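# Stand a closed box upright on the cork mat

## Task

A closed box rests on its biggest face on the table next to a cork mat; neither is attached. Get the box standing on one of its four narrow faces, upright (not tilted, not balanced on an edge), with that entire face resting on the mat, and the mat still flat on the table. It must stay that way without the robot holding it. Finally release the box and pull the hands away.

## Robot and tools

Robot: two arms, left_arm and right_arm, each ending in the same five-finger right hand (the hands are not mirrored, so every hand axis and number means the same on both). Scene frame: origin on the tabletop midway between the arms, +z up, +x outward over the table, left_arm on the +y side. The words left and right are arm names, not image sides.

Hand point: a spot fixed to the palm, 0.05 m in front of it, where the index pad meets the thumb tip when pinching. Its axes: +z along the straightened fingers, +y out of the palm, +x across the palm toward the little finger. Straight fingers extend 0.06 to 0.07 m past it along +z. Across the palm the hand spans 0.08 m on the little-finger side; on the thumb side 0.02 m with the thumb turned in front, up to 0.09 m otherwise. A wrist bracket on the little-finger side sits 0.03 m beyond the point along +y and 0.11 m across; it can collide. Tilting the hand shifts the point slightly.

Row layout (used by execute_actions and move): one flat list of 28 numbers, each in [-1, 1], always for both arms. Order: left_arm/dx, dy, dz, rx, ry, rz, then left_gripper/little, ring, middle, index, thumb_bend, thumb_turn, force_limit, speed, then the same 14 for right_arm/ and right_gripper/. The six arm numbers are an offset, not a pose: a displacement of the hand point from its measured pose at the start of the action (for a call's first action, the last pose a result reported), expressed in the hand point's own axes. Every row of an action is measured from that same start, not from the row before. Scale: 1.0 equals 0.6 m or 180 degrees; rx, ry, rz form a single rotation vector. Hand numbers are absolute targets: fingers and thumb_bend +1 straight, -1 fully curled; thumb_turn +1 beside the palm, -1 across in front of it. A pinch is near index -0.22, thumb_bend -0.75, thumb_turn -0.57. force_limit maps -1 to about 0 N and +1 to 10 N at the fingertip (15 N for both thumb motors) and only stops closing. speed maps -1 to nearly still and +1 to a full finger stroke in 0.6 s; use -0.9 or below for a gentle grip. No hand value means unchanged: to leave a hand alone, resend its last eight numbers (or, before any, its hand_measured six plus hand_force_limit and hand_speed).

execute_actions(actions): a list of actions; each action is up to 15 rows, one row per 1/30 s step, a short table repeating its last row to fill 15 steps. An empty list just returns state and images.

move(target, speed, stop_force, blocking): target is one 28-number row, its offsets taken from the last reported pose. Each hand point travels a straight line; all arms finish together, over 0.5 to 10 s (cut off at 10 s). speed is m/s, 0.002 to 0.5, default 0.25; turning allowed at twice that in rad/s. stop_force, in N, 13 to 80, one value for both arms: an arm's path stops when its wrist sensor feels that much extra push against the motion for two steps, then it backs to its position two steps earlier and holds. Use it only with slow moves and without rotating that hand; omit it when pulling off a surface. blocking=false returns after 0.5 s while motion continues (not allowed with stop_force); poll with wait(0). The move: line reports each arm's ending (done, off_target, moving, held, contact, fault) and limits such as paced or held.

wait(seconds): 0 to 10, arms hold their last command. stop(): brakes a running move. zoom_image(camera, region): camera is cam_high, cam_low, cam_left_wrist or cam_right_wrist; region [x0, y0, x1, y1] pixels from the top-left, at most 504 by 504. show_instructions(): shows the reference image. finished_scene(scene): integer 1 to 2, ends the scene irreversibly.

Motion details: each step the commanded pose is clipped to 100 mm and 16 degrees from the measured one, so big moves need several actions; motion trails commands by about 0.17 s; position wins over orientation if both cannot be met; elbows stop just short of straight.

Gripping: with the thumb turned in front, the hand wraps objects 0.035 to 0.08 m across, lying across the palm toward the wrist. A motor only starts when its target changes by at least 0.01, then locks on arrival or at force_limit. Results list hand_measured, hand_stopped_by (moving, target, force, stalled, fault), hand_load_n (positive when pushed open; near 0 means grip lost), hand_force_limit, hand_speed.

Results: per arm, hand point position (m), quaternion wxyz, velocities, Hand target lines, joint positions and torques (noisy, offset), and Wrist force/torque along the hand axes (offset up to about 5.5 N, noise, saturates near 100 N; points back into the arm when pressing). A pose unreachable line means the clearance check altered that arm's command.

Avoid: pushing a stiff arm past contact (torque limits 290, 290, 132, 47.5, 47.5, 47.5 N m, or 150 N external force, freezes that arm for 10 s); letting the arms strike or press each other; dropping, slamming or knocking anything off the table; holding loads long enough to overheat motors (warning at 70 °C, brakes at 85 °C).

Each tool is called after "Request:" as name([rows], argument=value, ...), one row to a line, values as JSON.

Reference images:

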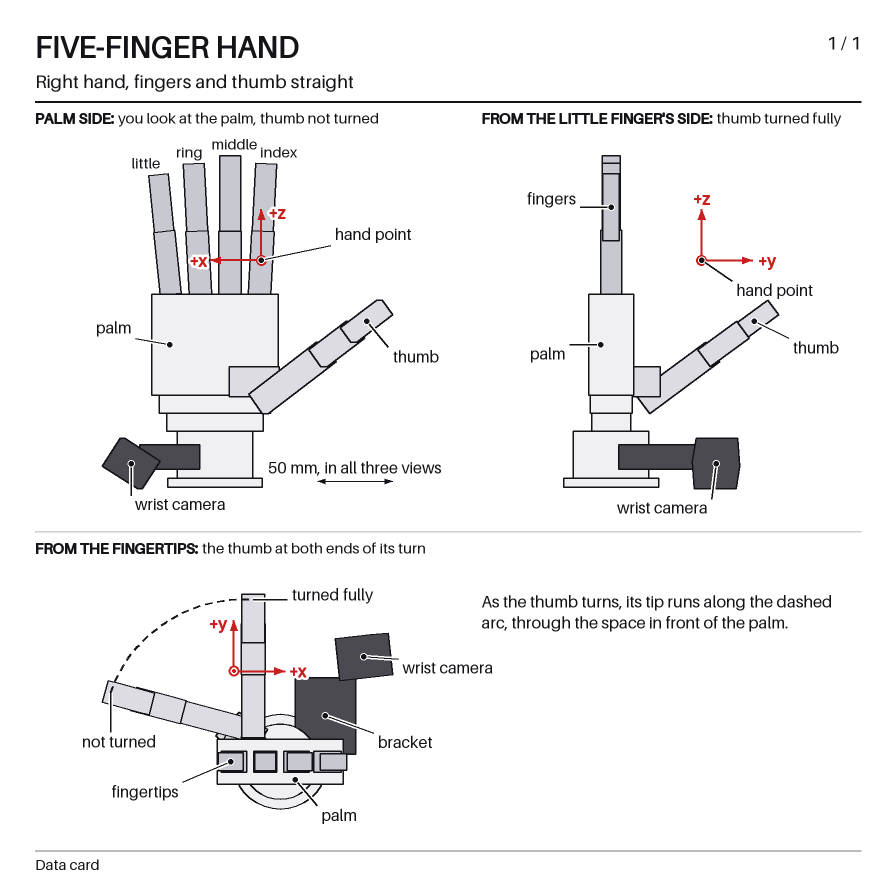

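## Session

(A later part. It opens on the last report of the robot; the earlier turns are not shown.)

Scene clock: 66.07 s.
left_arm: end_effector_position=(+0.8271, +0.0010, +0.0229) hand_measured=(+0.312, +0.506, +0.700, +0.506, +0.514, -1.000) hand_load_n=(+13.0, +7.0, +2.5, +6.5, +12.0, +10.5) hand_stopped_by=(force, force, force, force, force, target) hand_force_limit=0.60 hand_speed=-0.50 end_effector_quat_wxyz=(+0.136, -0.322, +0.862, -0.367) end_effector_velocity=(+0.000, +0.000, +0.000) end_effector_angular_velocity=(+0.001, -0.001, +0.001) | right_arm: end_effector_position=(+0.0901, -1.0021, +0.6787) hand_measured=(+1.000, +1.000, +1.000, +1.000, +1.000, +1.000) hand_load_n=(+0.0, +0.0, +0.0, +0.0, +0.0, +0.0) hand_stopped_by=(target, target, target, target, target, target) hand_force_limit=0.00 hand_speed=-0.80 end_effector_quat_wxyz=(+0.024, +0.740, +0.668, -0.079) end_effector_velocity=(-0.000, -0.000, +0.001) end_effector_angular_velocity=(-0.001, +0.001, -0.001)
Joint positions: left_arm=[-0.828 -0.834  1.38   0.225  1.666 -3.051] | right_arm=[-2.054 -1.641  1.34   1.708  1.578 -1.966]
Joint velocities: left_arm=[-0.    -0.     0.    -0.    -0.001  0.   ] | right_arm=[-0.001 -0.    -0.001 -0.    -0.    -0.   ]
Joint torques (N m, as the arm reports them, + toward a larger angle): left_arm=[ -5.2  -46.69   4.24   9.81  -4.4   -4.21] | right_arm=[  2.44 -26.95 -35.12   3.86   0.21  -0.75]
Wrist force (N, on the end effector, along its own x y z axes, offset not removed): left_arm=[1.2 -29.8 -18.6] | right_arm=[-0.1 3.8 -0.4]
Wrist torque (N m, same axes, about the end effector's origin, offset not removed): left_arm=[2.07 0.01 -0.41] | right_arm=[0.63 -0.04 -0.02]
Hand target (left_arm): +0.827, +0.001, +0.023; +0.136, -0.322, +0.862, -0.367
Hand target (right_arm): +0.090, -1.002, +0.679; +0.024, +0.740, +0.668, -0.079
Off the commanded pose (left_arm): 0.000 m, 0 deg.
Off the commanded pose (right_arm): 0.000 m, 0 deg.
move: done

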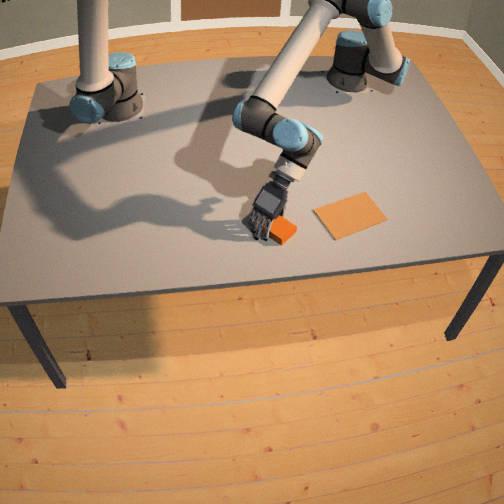

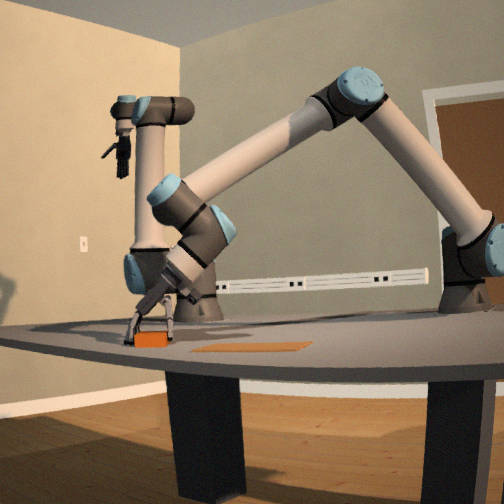

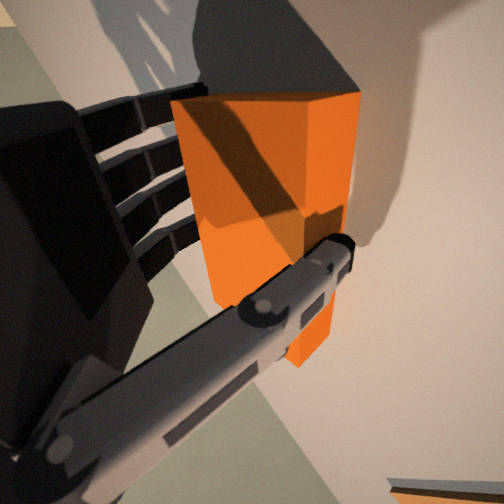

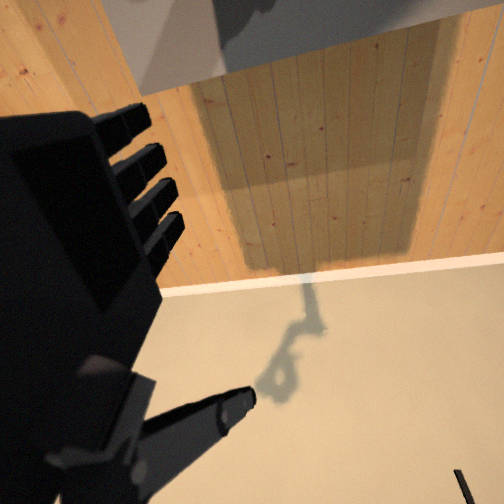

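Fingers hit the table and the little finger twisted the box. Open the little, raise slightly, reclose.

Request:
move(target=[0,-0.012,-0.012,0,0,0,1,0.55,0.7,0.55,0.52,-1,0.6,-0.5, 0,0,0,0,0,0,1,1,1,1,1,1,0,-0.8], speed=0.03)

Request:
move(target=[0,0,0,0,0,0,1,0.55,-0.3,-0.3,0.52,-1,0.6,-0.6, 0,0,0,0,0,0,1,1,1,1,1,1,0,-0.8])

Request:
zoom_image(camera="cam_low", region=[80,240,260,380])

Scene clock: 72.97 s.
left_arm: end_effector_position=(+0.8270, +0.0011, +0.0331) hand_measured=(+1.000, +0.550, +0.700, +0.550, +0.520, -1.000) hand_load_n=(+0.0, +0.0, +0.0, +0.0, +0.0, +0.0) hand_stopped_by=(target, target, target, target, target, target) hand_force_limit=0.60 hand_speed=-0.50 end_effector_quat_wxyz=(+0.136, -0.322, +0.862, -0.367) end_effector_velocity=(+0.000, +0.001, +0.000) end_effector_angular_velocity=(+0.000, +0.000, +0.001) | right_arm: end_effector_position=(+0.0901, -1.0021, +0.6787) hand_measured=(+1.000, +1.000, +1.000, +1.000, +1.000, +1.000) hand_load_n=(+0.0, +0.0, +0.0, +0.0, +0.0, +0.0) hand_stopped_by=(target, target, target, target, target, target) hand_force_limit=0.00 hand_speed=-0.80 end_effector_quat_wxyz=(+0.024, +0.740, +0.668, -0.079) end_effector_velocity=(-0.000, +0.000, -0.000) end_effector_angular_velocity=(+0.000, +0.000, -0.000)
Joint positions: left_arm=[-0.828 -0.843  1.376  0.238  1.666 -3.051] | right_arm=[-2.054 -1.641  1.34   1.708  1.578 -1.966]
Joint velocities: left_arm=[ 0.001 -0.    -0.     0.001  0.     0.   ] | right_arm=[-0.  0.  0. -0.  0.  0.]
Joint torques (N m, as the arm reports them, + toward a larger angle): left_arm=[   6.76 -103.28  -44.86    3.67    2.88    1.31] | right_arm=[  1.16 -26.39 -36.35   3.4   -0.06  -0.9 ]
Wrist force (N, on the end effector, along its own x y z axes, offset not removed): left_arm=[2.0 -1.7 -0.5] | right_arm=[-0.2 4.2 -0.4]
Wrist torque (N m, same axes, about the end effector's origin, offset not removed): left_arm=[-0.10 -0.48 0.24] | right_arm=[0.66 0.01 -0.14]
Hand target (left_arm): +0.827, +0.001, +0.033; +0.136, -0.322, +0.862, -0.367
Hand target (right_arm): +0.090, -1.002, +0.679; +0.024, +0.740, +0.668, -0.079
Off the commanded pose (left_arm): 0.000 m, 0 deg.
Off the commanded pose (right_arm): 0.000 m, 0 deg.
move: done

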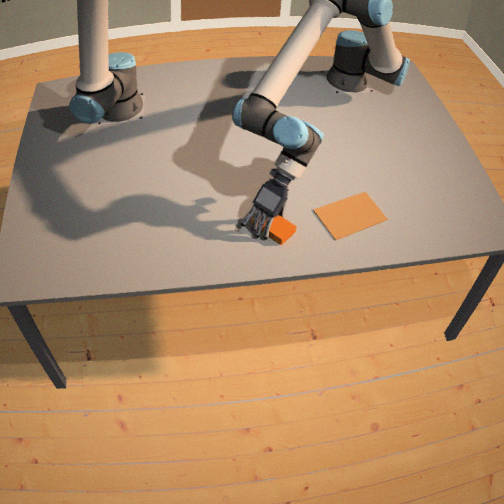

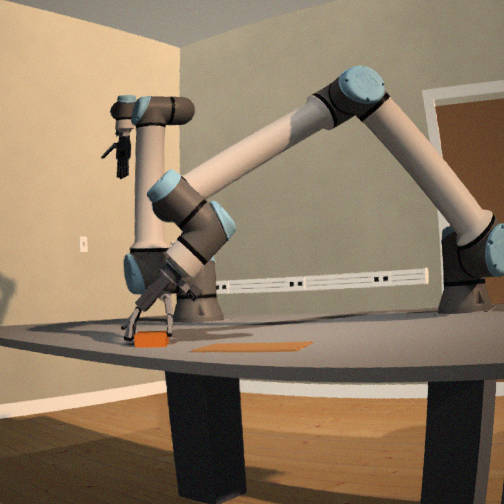

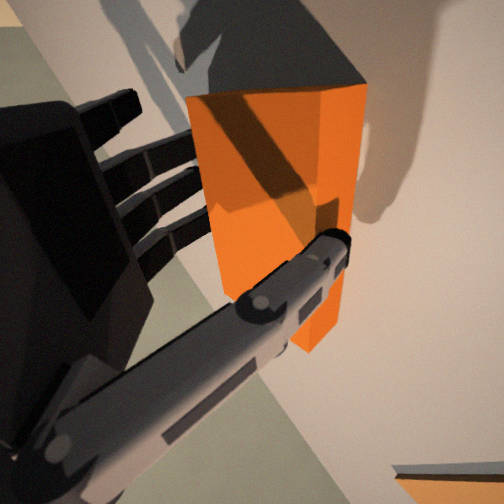

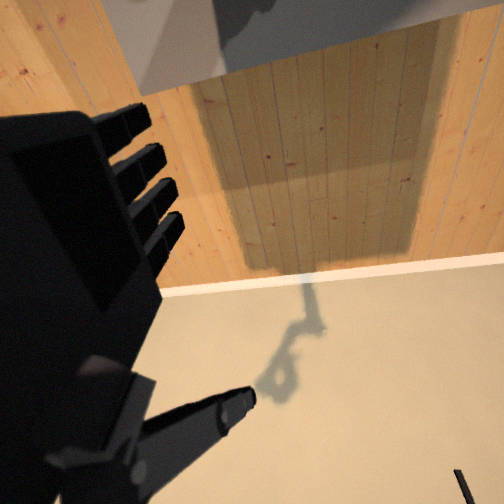

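Scene clock: 73.77 s.
left_arm: end_effector_position=(+0.8270, +0.0011, +0.0331) hand_measured=(+1.000, +0.550, +0.352, +0.358, +0.528, -1.000) hand_load_n=(+0.0, +0.0, +10.0, +5.5, +14.5, -0.5) hand_stopped_by=(target, target, force, force, target, target) hand_force_limit=0.60 hand_speed=-0.60 end_effector_quat_wxyz=(+0.136, -0.322, +0.862, -0.367) end_effector_velocity=(+0.001, +0.000, +0.001) end_effector_angular_velocity=(-0.001, -0.001, +0.001) | right_arm: end_effector_position=(+0.0901, -1.0021, +0.6787) hand_measured=(+1.000, +1.000, +1.000, +1.000, +1.000, +1.000) hand_load_n=(+0.0, +0.0, +0.0, +0.0, +0.0, +0.0) hand_stopped_by=(target, target, target, target, target, target) hand_force_limit=0.00 hand_speed=-0.80 end_effector_quat_wxyz=(+0.024, +0.740, +0.668, -0.079) end_effector_velocity=(-0.000, -0.000, -0.000) end_effector_angular_velocity=(-0.000, -0.000, +0.000)
Joint positions: left_arm=[-0.828 -0.843  1.376  0.238  1.666 -3.051] | right_arm=[-2.054 -1.641  1.34   1.708  1.578 -1.966]
Joint velocities: left_arm=[ 0.001 -0.001 -0.    -0.    -0.    -0.   ] | right_arm=[-0.  0. -0. -0. -0. -0.]
Joint torques (N m, as the arm reports them, + toward a larger angle): left_arm=[  6.4  -98.   -41.52   2.65   3.78   1.65] | right_arm=[  1.38 -27.04 -35.2    3.35  -0.03  -0.87]
Wrist force (N, on the end effector, along its own x y z axes, offset not removed): left_arm=[2.3 -4.1 -2.3] | right_arm=[0.0 4.2 -0.2]
Wrist torque (N m, same axes, about the end effector's origin, offset not removed): left_arm=[-0.37 -0.46 0.09] | right_arm=[0.66 -0.09 -0.01]
Hand target (left_arm): +0.827, +0.001, +0.033; +0.136, -0.322, +0.862, -0.367
Hand target (right_arm): +0.090, -1.002, +0.679; +0.024, +0.740, +0.668, -0.079
Off the commanded pose (left_arm): 0.000 m, 0 deg.
Off the commanded pose (right_arm): 0.000 m, 0 deg.
move: done

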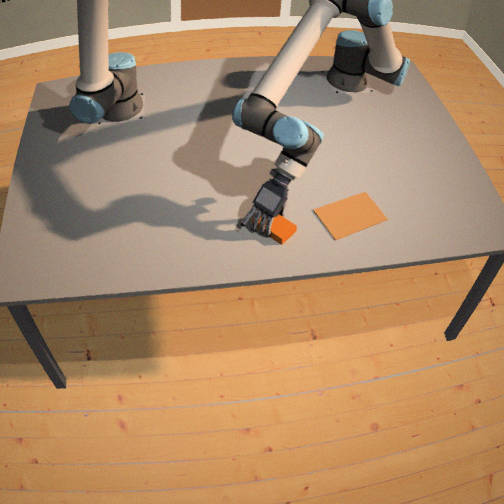

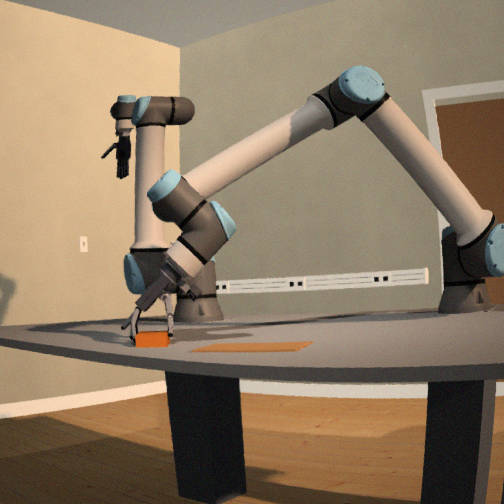

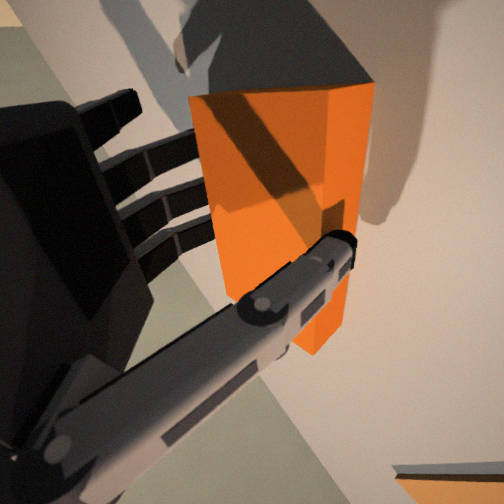

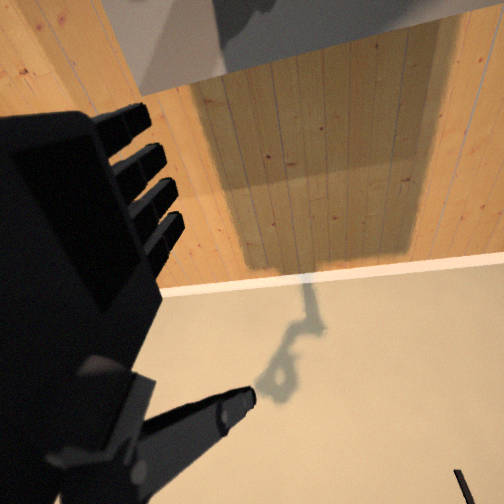

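Region (80, 240, 260, 380) of cam_low's 504x504 image, scaled by 2.800, with more detail than that image has.

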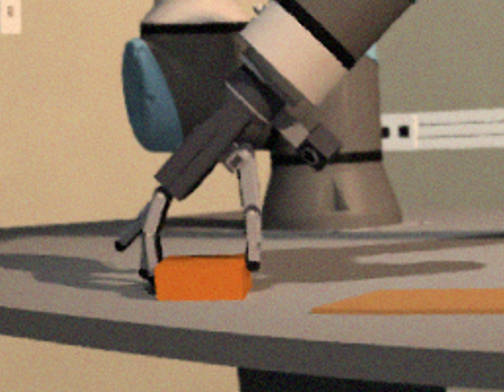

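Request:
move(target=[0,-0.06,-0.06,0,0,0,1,0.55,-0.3,-0.3,0.52,-1,0.6,-0.6, 0,0,0,0,0,0,1,1,1,1,1,1,0,-0.8], speed=0.08)

Request:
move(target=[-0.223,0.118,-0.352,0.25,0,0,1,0.55,-0.3,-0.3,0.52,-1,0.6,-0.6, 0,0,0,0,0,0,1,1,1,1,1,1,0,-0.8], speed=0.2)

Request:
move(target=[0,0,0,0,0,-0.5,1,0.55,-0.3,-0.3,0.52,-1,0.6,-0.6, 0,0,0,0,0,0,1,1,1,1,1,1,0,-0.8], speed=0.3)

Scene clock: 85.07 s.
left_arm: end_effector_position=(+0.8264, +0.0017, +0.0837) hand_measured=(+1.000, +0.550, +0.352, +0.358, +0.528, -1.000) hand_load_n=(+0.0, +0.0, +9.5, +6.0, +14.5, +0.0) hand_stopped_by=(target, target, force, force, target, target) hand_force_limit=0.60 hand_speed=-0.60 end_effector_quat_wxyz=(+0.136, -0.322, +0.862, -0.367) end_effector_velocity=(+0.001, +0.002, +0.002) end_effector_angular_velocity=(+0.001, -0.000, +0.002) | right_arm: end_effector_position=(+0.0901, -1.0021, +0.6787) hand_measured=(+1.000, +1.000, +1.000, +1.000, +1.000, +1.000) hand_load_n=(+0.0, +0.0, +0.0, +0.0, +0.0, +0.0) hand_stopped_by=(target, target, target, target, target, target) hand_force_limit=0.00 hand_speed=-0.80 end_effector_quat_wxyz=(+0.024, +0.740, +0.668, -0.079) end_effector_velocity=(+0.000, +0.000, -0.000) end_effector_angular_velocity=(+0.000, -0.000, +0.000)
Joint positions: left_arm=[-0.828 -0.885  1.35   0.306  1.666 -3.051] | right_arm=[-2.054 -1.641  1.34   1.708  1.578 -1.966]
Joint velocities: left_arm=[ 0.002 -0.002 -0.002  0.004 -0.001 -0.   ] | right_arm=[ 0.    -0.     0.001 -0.    -0.     0.   ]
Joint torques (N m, as the arm reports them, + toward a larger angle): left_arm=[  14.61 -104.37  -47.48    3.63    4.14    3.92] | right_arm=[  1.34 -25.26 -35.82   3.3    0.26  -0.78]
Wrist force (N, on the end effector, along its own x y z axes, offset not removed): left_arm=[2.2 -0.9 2.5] | right_arm=[1.4 3.2 -0.8]
Wrist torque (N m, same axes, about the end effector's origin, offset not removed): left_arm=[-0.20 -0.56 0.23] | right_arm=[0.48 -0.25 0.06]
Hand target (left_arm): +0.826, +0.002, +0.084; +0.136, -0.322, +0.862, -0.367
Hand target (right_arm): +0.090, -1.002, +0.679; +0.024, +0.740, +0.668, -0.079
Off the commanded pose (left_arm): 0.000 m, 0 deg.
Off the commanded pose (right_arm): 0.000 m, 0 deg.
move: done

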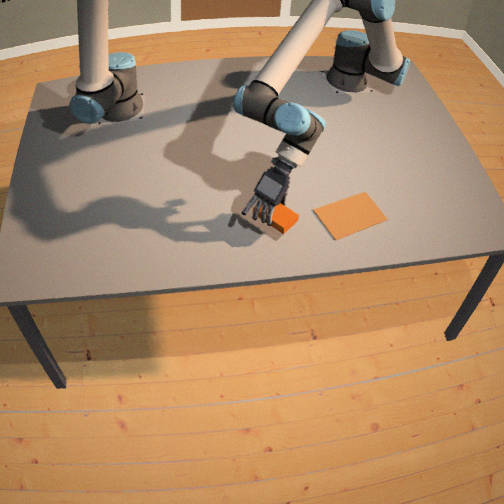

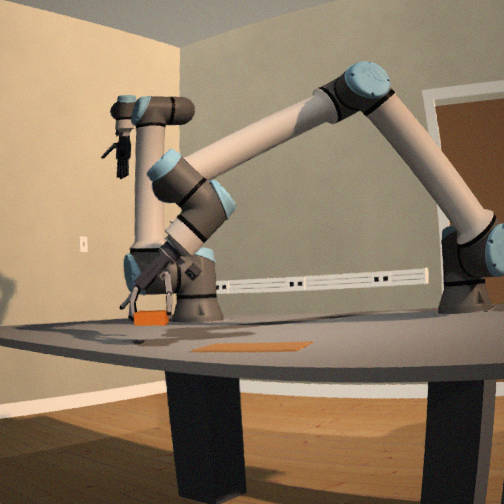

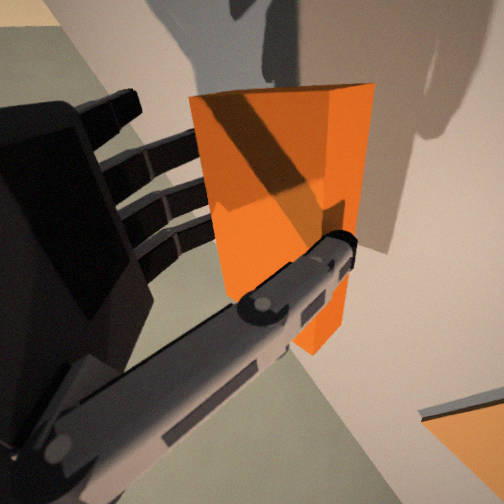

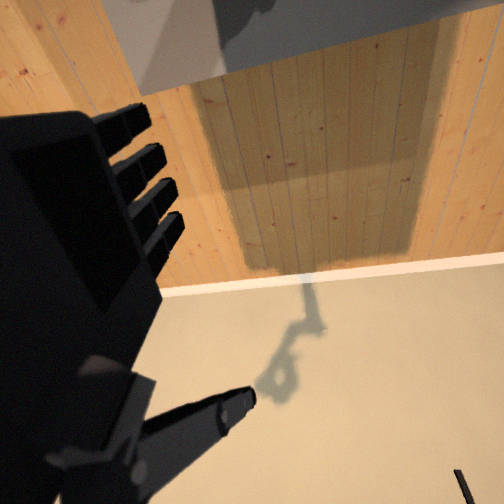

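Scene clock: 87.60 s.
left_arm: end_effector_position=(+0.7952, +0.2411, +0.1799) hand_measured=(+1.000, +0.550, +0.352, +0.358, +0.528, -1.000) hand_load_n=(+0.0, +0.0, +9.0, +5.0, +15.0, +0.0) hand_stopped_by=(target, target, force, force, target, target) hand_force_limit=0.60 hand_speed=-0.60 end_effector_quat_wxyz=(+0.249, -0.245, +0.657, -0.668) end_effector_velocity=(-0.000, +0.002, +0.002) end_effector_angular_velocity=(-0.012, -0.010, -0.000) | right_arm: end_effector_position=(+0.0901, -1.0021, +0.6787) hand_measured=(+1.000, +1.000, +1.000, +1.000, +1.000, +1.000) hand_load_n=(+0.0, +0.0, +0.0, +0.0, +0.0, +0.0) hand_stopped_by=(target, target, target, target, target, target) hand_force_limit=0.00 hand_speed=-0.80 end_effector_quat_wxyz=(+0.024, +0.740, +0.668, -0.079) end_effector_velocity=(+0.000, +0.000, -0.001) end_effector_angular_velocity=(+0.001, -0.000, +0.001)
Joint positions: left_arm=[-0.519 -1.248  2.039 -0.809  2.012 -3.149] | right_arm=[-2.054 -1.641  1.34   1.708  1.578 -1.966]
Joint velocities: left_arm=[ 0.004 -0.002  0.007 -0.023  0.005 -0.008] | right_arm=[ 0.    -0.     0.001 -0.     0.    -0.   ]
Joint torques (N m, as the arm reports them, + toward a larger angle): left_arm=[ 14.88 -70.73 -17.13  -4.57   4.05  -3.81] | right_arm=[  1.71 -26.53 -35.38   3.57   0.15  -0.95]
Wrist force (N, on the end effector, along its own x y z axes, offset not removed): left_arm=[0.8 3.3 -1.6] | right_arm=[0.5 3.1 -1.4]
Wrist torque (N m, same axes, about the end effector's origin, offset not removed): left_arm=[0.35 -0.23 0.32] | right_arm=[0.48 -0.04 0.01]
Hand target (left_arm): +0.795, +0.241, +0.180; +0.250, -0.245, +0.657, -0.668
Hand target (right_arm): +0.090, -1.002, +0.679; +0.024, +0.740, +0.668, -0.079
Off the commanded pose (left_arm): 0.001 m, 0 deg.
Off the commanded pose (right_arm): 0.000 m, 0 deg.
move: done

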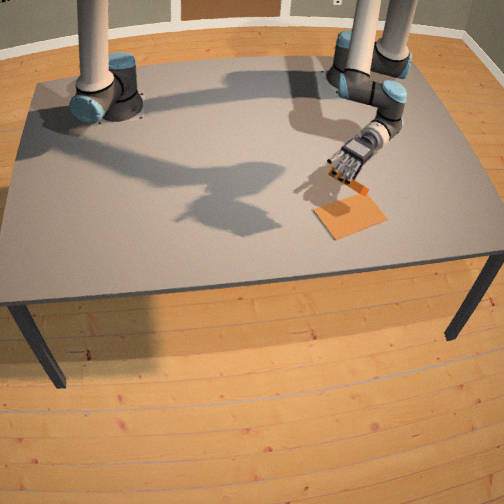

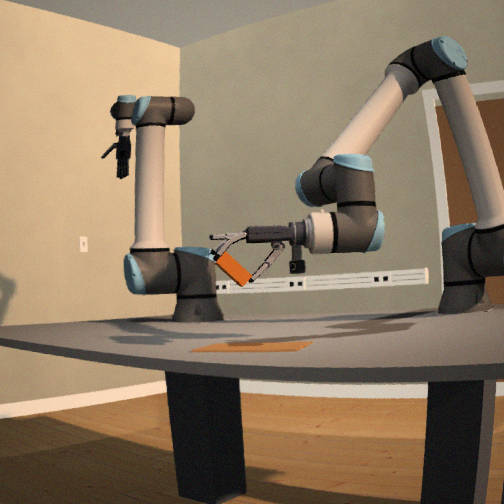

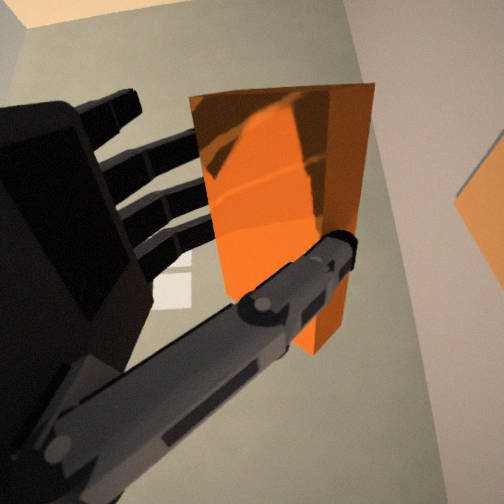

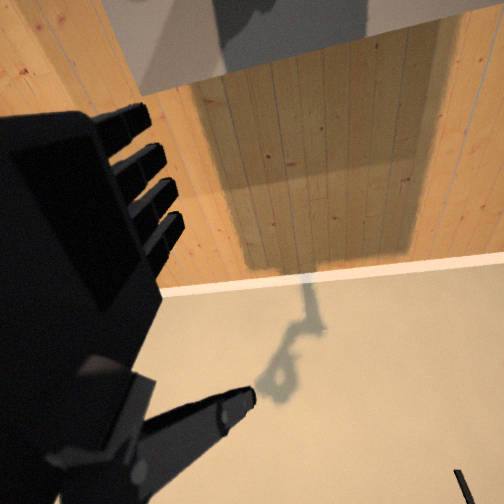

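Scene clock: 90.83 s.
left_arm: end_effector_position=(+0.7951, +0.2412, +0.1799) hand_measured=(+1.000, +0.550, +0.352, +0.358, +0.528, -1.000) hand_load_n=(+0.0, +0.0, +9.5, +6.0, +14.5, +1.5) hand_stopped_by=(target, target, force, force, target, target) hand_force_limit=0.60 hand_speed=-0.60 end_effector_quat_wxyz=(+0.295, +0.638, -0.292, +0.649) end_effector_velocity=(-0.000, +0.001, +0.000) end_effector_angular_velocity=(-0.010, +0.009, +0.001) | right_arm: end_effector_position=(+0.0901, -1.0021, +0.6787) hand_measured=(+1.000, +1.000, +1.000, +1.000, +1.000, +1.000) hand_load_n=(+0.0, +0.0, +0.0, +0.0, +0.0, +0.0) hand_stopped_by=(target, target, target, target, target, target) hand_force_limit=0.00 hand_speed=-0.80 end_effector_quat_wxyz=(+0.024, +0.740, +0.668, -0.079) end_effector_velocity=(+0.000, +0.000, +0.000) end_effector_angular_velocity=(-0.000, -0.000, -0.000)
Joint positions: left_arm=[-0.393 -1.129  1.923 -0.814  2.138 -4.72 ] | right_arm=[-2.054 -1.641  1.34   1.708  1.578 -1.966]
Joint velocities: left_arm=[ 0.001  0.001  0.002 -0.005 -0.    -0.015] | right_arm=[-0.    -0.001 -0.     0.001 -0.     0.   ]
Joint torques (N m, as the arm reports them, + toward a larger angle): left_arm=[ 14.94 -58.33 -17.23  -4.32   4.11  -4.07] | right_arm=[  1.15 -27.88 -35.91   3.78  -0.04  -0.41]
Wrist force (N, on the end effector, along its own x y z axes, offset not removed): left_arm=[0.5 -1.4 -0.3] | right_arm=[-0.7 4.4 0.1]
Wrist torque (N m, same axes, about the end effector's origin, offset not removed): left_arm=[-0.06 -0.58 0.31] | right_arm=[0.68 0.05 -0.10]
Hand target (left_arm): +0.795, +0.241, +0.180; +0.296, +0.638, -0.292, +0.649
Hand target (right_arm): +0.090, -1.002, +0.679; +0.024, +0.740, +0.668, -0.079
Off the commanded pose (left_arm): 0.000 m, 0 deg.
Off the commanded pose (right_arm): 0.000 m, 0 deg.
move: done

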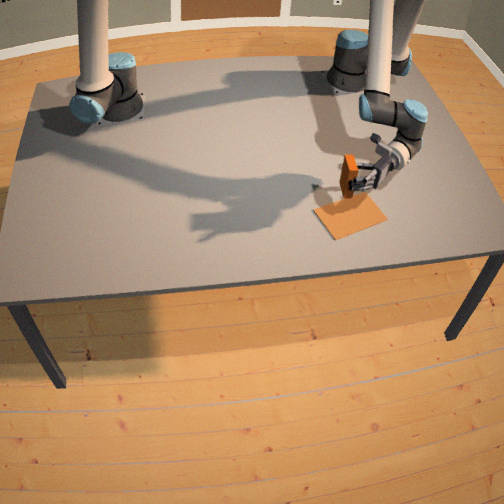

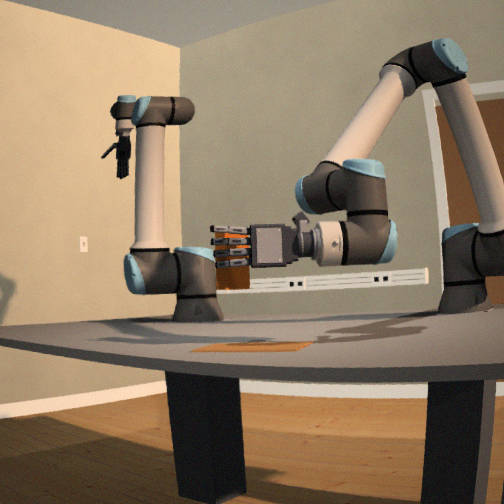

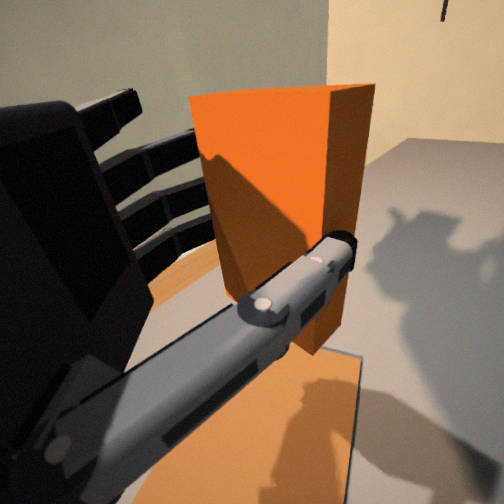

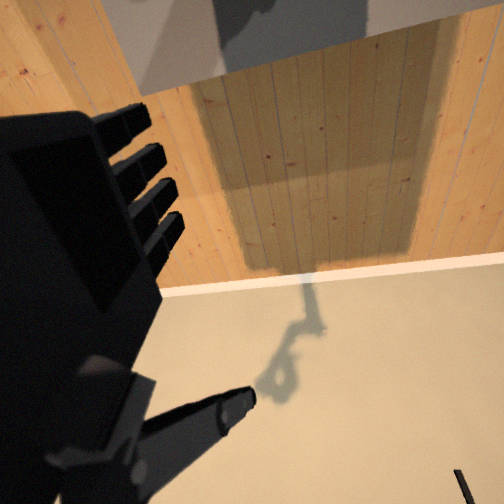

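Lower by 9 cm, back by 3 cm.

Request:
move(target=[-0.15,0,-0.05,0,0,0,1,0.55,-0.3,-0.3,0.52,-1,0.6,-0.6, 0,0,0,0,0,0,1,1,1,1,1,1,0,-0.8], speed=0.1)

Request:
zoom_image(camera="cam_low", region=[170,240,350,380])

Request:
zoom_image(camera="cam_high", region=[280,140,440,260])

Scene clock: 97.43 s.
left_arm: end_effector_position=(+0.7766, +0.2629, +0.0898) hand_measured=(+1.000, +0.550, +0.352, +0.358, +0.528, -1.000) hand_load_n=(+0.0, +0.0, +9.5, +6.0, +14.5, +1.5) hand_stopped_by=(target, target, force, force, target, target) hand_force_limit=0.60 hand_speed=-0.60 end_effector_quat_wxyz=(+0.295, +0.638, -0.292, +0.649) end_effector_velocity=(-0.000, +0.001, -0.003) end_effector_angular_velocity=(-0.001, +0.001, +0.002) | right_arm: end_effector_position=(+0.0901, -1.0021, +0.6787) hand_measured=(+1.000, +1.000, +1.000, +1.000, +1.000, +1.000) hand_load_n=(+0.0, +0.0, +0.0, +0.0, +0.0, +0.0) hand_stopped_by=(target, target, target, target, target, target) hand_force_limit=0.00 hand_speed=-0.80 end_effector_quat_wxyz=(+0.024, +0.740, +0.668, -0.079) end_effector_velocity=(-0.000, -0.000, -0.001) end_effector_angular_velocity=(+0.000, -0.001, -0.001)
Joint positions: left_arm=[-0.369 -1.028  1.991 -0.982  2.162 -4.72 ] | right_arm=[-2.054 -1.641  1.34   1.708  1.578 -1.966]
Joint velocities: left_arm=[ 0.001  0.004  0.001 -0.006 -0.001 -0.001] | right_arm=[-0.001  0.001  0.001 -0.001 -0.     0.   ]
Joint torques (N m, as the arm reports them, + toward a larger angle): left_arm=[ 16.25 -63.79 -12.29  -4.74   3.89  -3.96] | right_arm=[  2.65 -26.33 -34.89   3.6    0.05  -0.88]
Wrist force (N, on the end effector, along its own x y z axes, offset not removed): left_arm=[0.3 -3.4 1.4] | right_arm=[0.7 2.3 -0.9]
Wrist torque (N m, same axes, about the end effector's origin, offset not removed): left_arm=[-0.48 -0.62 0.23] | right_arm=[0.40 -0.18 -0.02]
Hand target (left_arm): +0.777, +0.263, +0.090; +0.295, +0.638, -0.292, +0.649
Hand target (right_arm): +0.090, -1.002, +0.679; +0.024, +0.740, +0.668, -0.079
Off the commanded pose (left_arm): 0.000 m, 0 deg.
Off the commanded pose (right_arm): 0.000 m, 0 deg.
move: done

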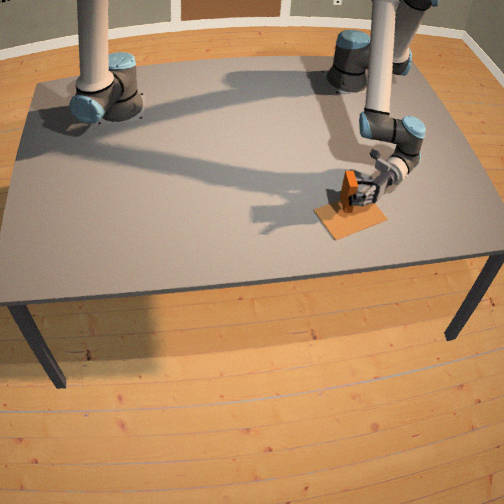

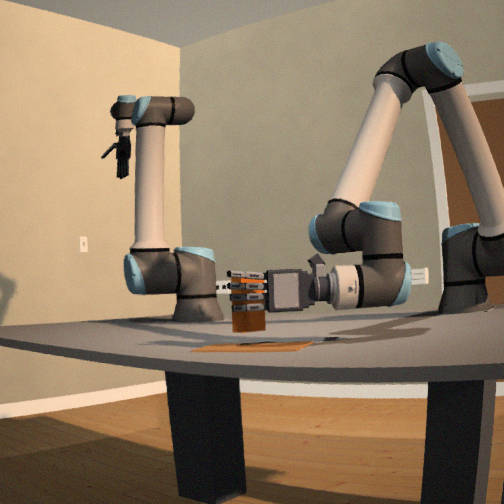

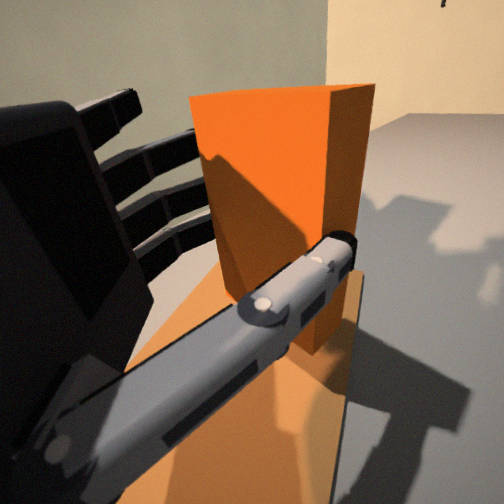

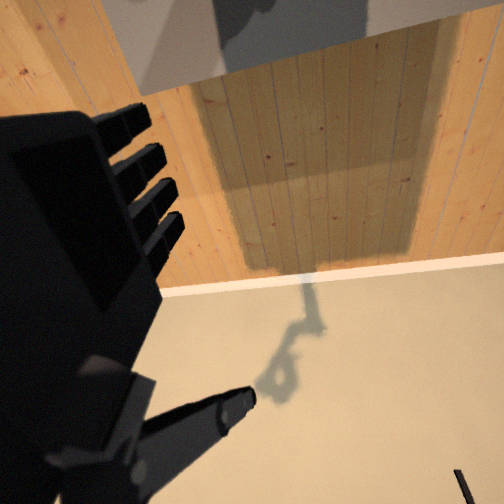

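Region (170, 240, 350, 380) of cam_low's 504x504 image, scaled by 2.800, with more detail than that image has.

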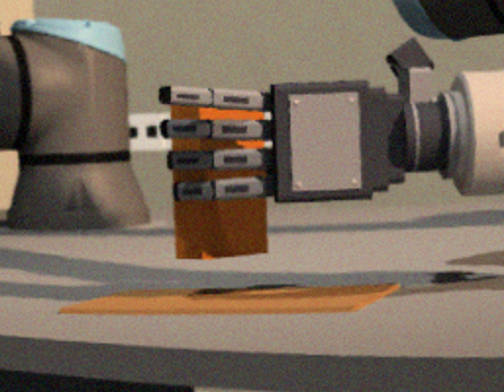

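Region (280, 140, 440, 260) of cam_high's 504x504 image, scaled by 3.150, with more detail than that image has; it fills the top 378 rows of this view, and the rest is white.

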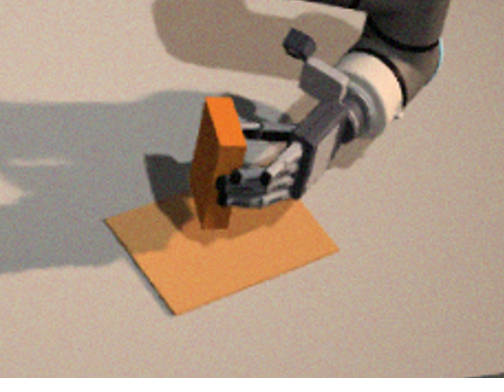

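Request:
move(target=[-0.035,-0.032,0.027,0,0,0,1,0.55,-0.3,-0.3,0.52,-1,0.6,-0.6, 0,0,0,0,0,0,1,1,1,1,1,1,0,-0.8], speed=0.05)

Request:
move(target=[-0.03,0,0,0,0,0,1,0.55,-0.3,-0.3,0.52,-1,0.6,-0.6, 0,0,0,0,0,0,1,1,1,1,1,1,0,-0.8], speed=0.01, stop_force=13)

Request:
zoom_image(camera="cam_low", region=[170,240,350,380])

Scene clock: 110.70 s.
left_arm: end_effector_position=(+0.8017, +0.2631, +0.0693) hand_measured=(+1.000, +0.550, +0.352, +0.358, +0.528, -1.000) hand_load_n=(+0.0, +0.0, +9.5, +6.0, +14.5, +1.5) hand_stopped_by=(target, target, force, force, target, target) hand_force_limit=0.60 hand_speed=-0.60 end_effector_quat_wxyz=(+0.295, +0.638, -0.292, +0.649) end_effector_velocity=(+0.002, +0.000, -0.002) end_effector_angular_velocity=(+0.000, +0.001, +0.000) | right_arm: end_effector_position=(+0.0901, -1.0021, +0.6787) hand_measured=(+1.000, +1.000, +1.000, +1.000, +1.000, +1.000) hand_load_n=(+0.0, +0.0, +0.0, +0.0, +0.0, +0.0) hand_stopped_by=(target, target, target, target, target, target) hand_force_limit=0.00 hand_speed=-0.80 end_effector_quat_wxyz=(+0.024, +0.740, +0.668, -0.079) end_effector_velocity=(+0.000, +0.000, -0.000) end_effector_angular_velocity=(+0.001, -0.001, +0.000)
Joint positions: left_arm=[-0.358 -0.972  1.941 -0.988  2.172 -4.72 ] | right_arm=[-2.054 -1.641  1.34   1.708  1.578 -1.966]
Joint velocities: left_arm=[ 0.001  0.005 -0.004 -0.     0.001  0.   ] | right_arm=[ 0.     0.     0.001  0.001 -0.    -0.   ]
Joint torques (N m, as the arm reports them, + toward a larger angle): left_arm=[ 15.43 -65.74 -37.82  -4.55   3.67  -3.96] | right_arm=[  1.45 -25.44 -35.45   3.87   0.3   -0.63]
Wrist force (N, on the end effector, along its own x y z axes, offset not removed): left_arm=[-1.6 -3.6 2.0] | right_arm=[-1.9 5.0 0.8]
Wrist torque (N m, same axes, about the end effector's origin, offset not removed): left_arm=[-0.57 -0.29 0.15] | right_arm=[0.73 0.21 -0.06]
Hand target (left_arm): +0.802, +0.263, +0.069; +0.295, +0.638, -0.292, +0.649
Hand target (right_arm): +0.090, -1.002, +0.679; +0.024, +0.740, +0.668, -0.079
Off the commanded pose (left_arm): 0.000 m, 0 deg.
Off the commanded pose (right_arm): 0.000 m, 0 deg.
move: done

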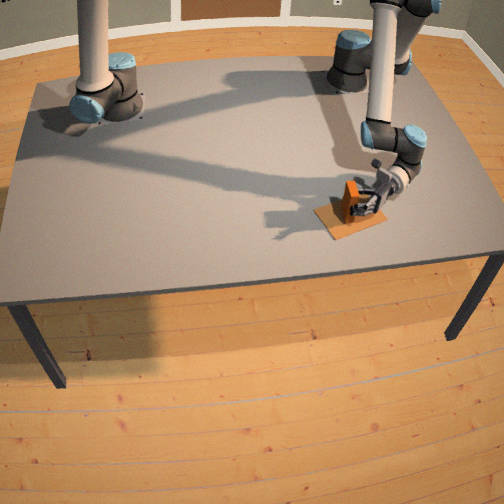

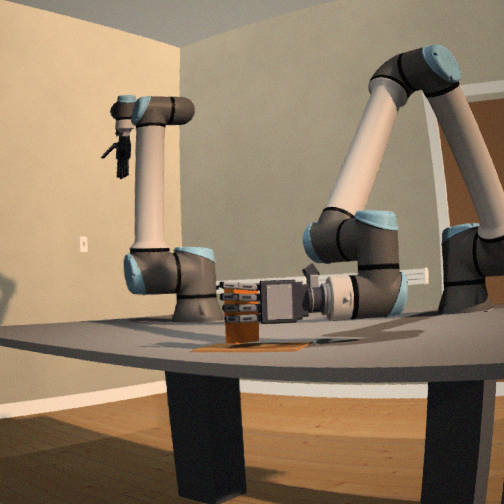

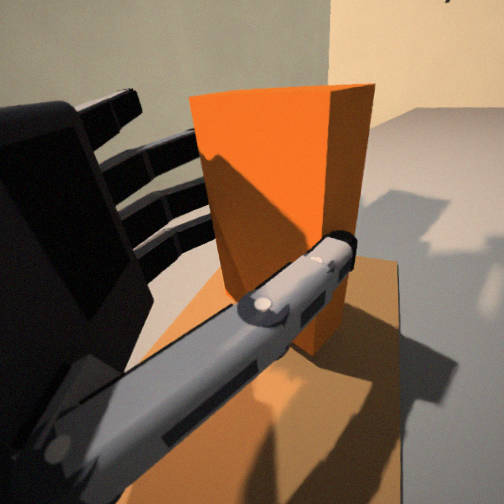

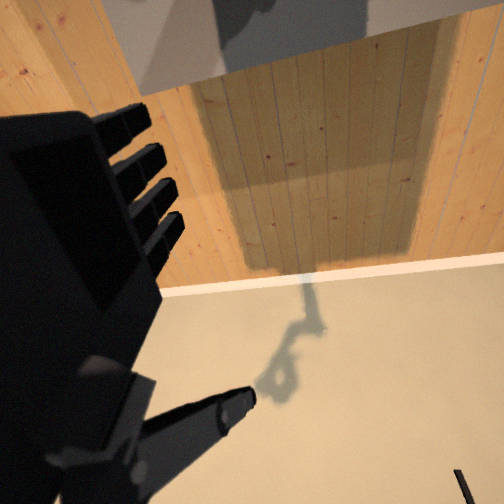

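Scene clock: 112.23 s.
left_arm: end_effector_position=(+0.8019, +0.2630, +0.0581) hand_measured=(+1.000, +0.550, +0.352, +0.358, +0.528, -1.000) hand_load_n=(+0.0, +0.0, +12.5, +5.5, +13.0, -7.0) hand_stopped_by=(target, target, force, force, target, target) hand_force_limit=0.60 hand_speed=-0.60 end_effector_quat_wxyz=(+0.295, +0.638, -0.292, +0.649) end_effector_velocity=(-0.001, +0.001, +0.002) end_effector_angular_velocity=(+0.001, +0.003, -0.000) | right_arm: end_effector_position=(+0.0901, -1.0021, +0.6787) hand_measured=(+1.000, +1.000, +1.000, +1.000, +1.000, +1.000) hand_load_n=(+0.0, +0.0, +0.0, +0.0, +0.0, +0.0) hand_stopped_by=(target, target, target, target, target, target) hand_force_limit=0.00 hand_speed=-0.80 end_effector_quat_wxyz=(+0.024, +0.740, +0.668, -0.079) end_effector_velocity=(-0.000, +0.000, +0.001) end_effector_angular_velocity=(-0.002, +0.000, -0.001)
Joint positions: left_arm=[-0.359 -0.956  1.942 -1.005  2.172 -4.72 ] | right_arm=[-2.054 -1.641  1.34   1.708  1.578 -1.966]
Joint velocities: left_arm=[ 0.001 -0.004  0.001  0.007  0.001  0.   ] | right_arm=[-0.001 -0.001 -0.001 -0.    -0.001  0.   ]
Joint torques (N m, as the arm reports them, + toward a larger angle): left_arm=[ -4.93 -79.73  -2.75   2.97  -1.88  -1.53] | right_arm=[  4.12 -28.58 -35.65   3.31   0.05  -0.56]
Wrist force (N, on the end effector, along its own x y z axes, offset not removed): left_arm=[16.1 -4.2 3.7] | right_arm=[-0.4 3.9 -0.2]
Wrist torque (N m, same axes, about the end effector's origin, offset not removed): left_arm=[-0.14 -0.81 0.23] | right_arm=[0.60 0.04 -0.09]
Hand target (left_arm): +0.802, +0.263, +0.059; +0.295, +0.638, -0.292, +0.649
Hand target (right_arm): +0.090, -1.002, +0.679; +0.024, +0.740, +0.668, -0.079
Off the commanded pose (left_arm): 0.007 m, 0 deg.
Off the commanded pose (right_arm): 0.000 m, 0 deg.
move: contact (left_arm)

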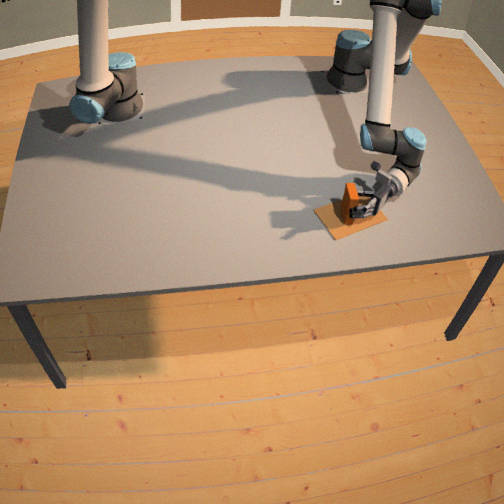

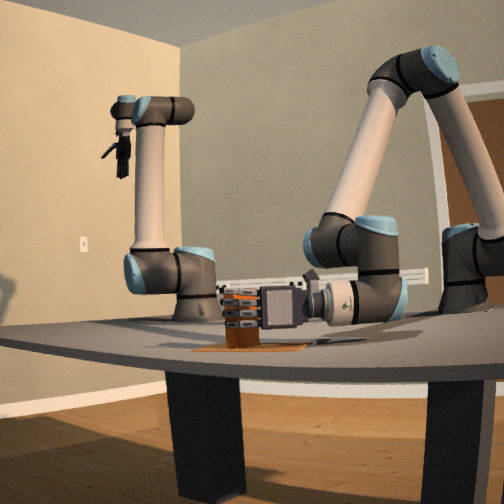

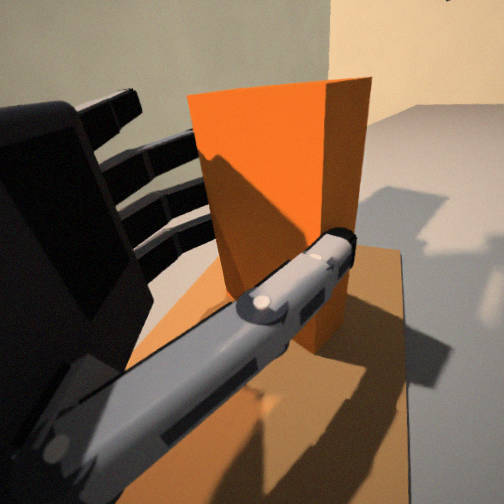

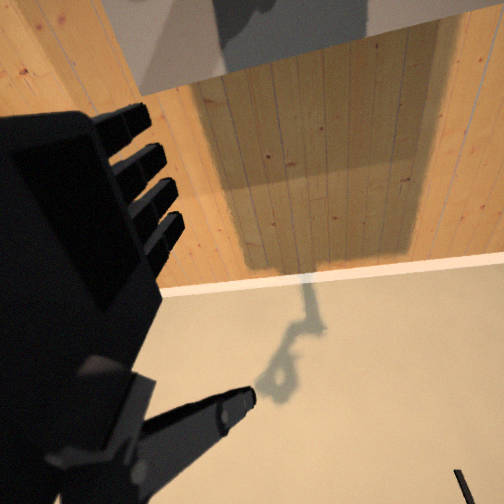

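Region (170, 240, 350, 380) of cam_low's 504x504 image, scaled by 2.800, with more detail than that image has.

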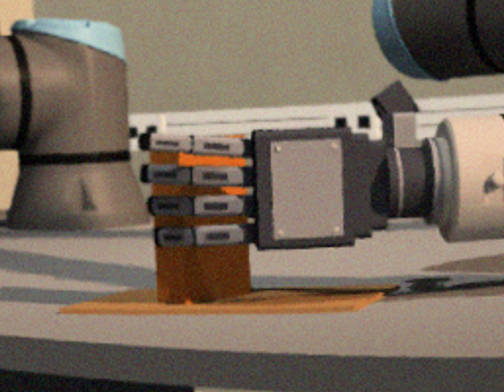

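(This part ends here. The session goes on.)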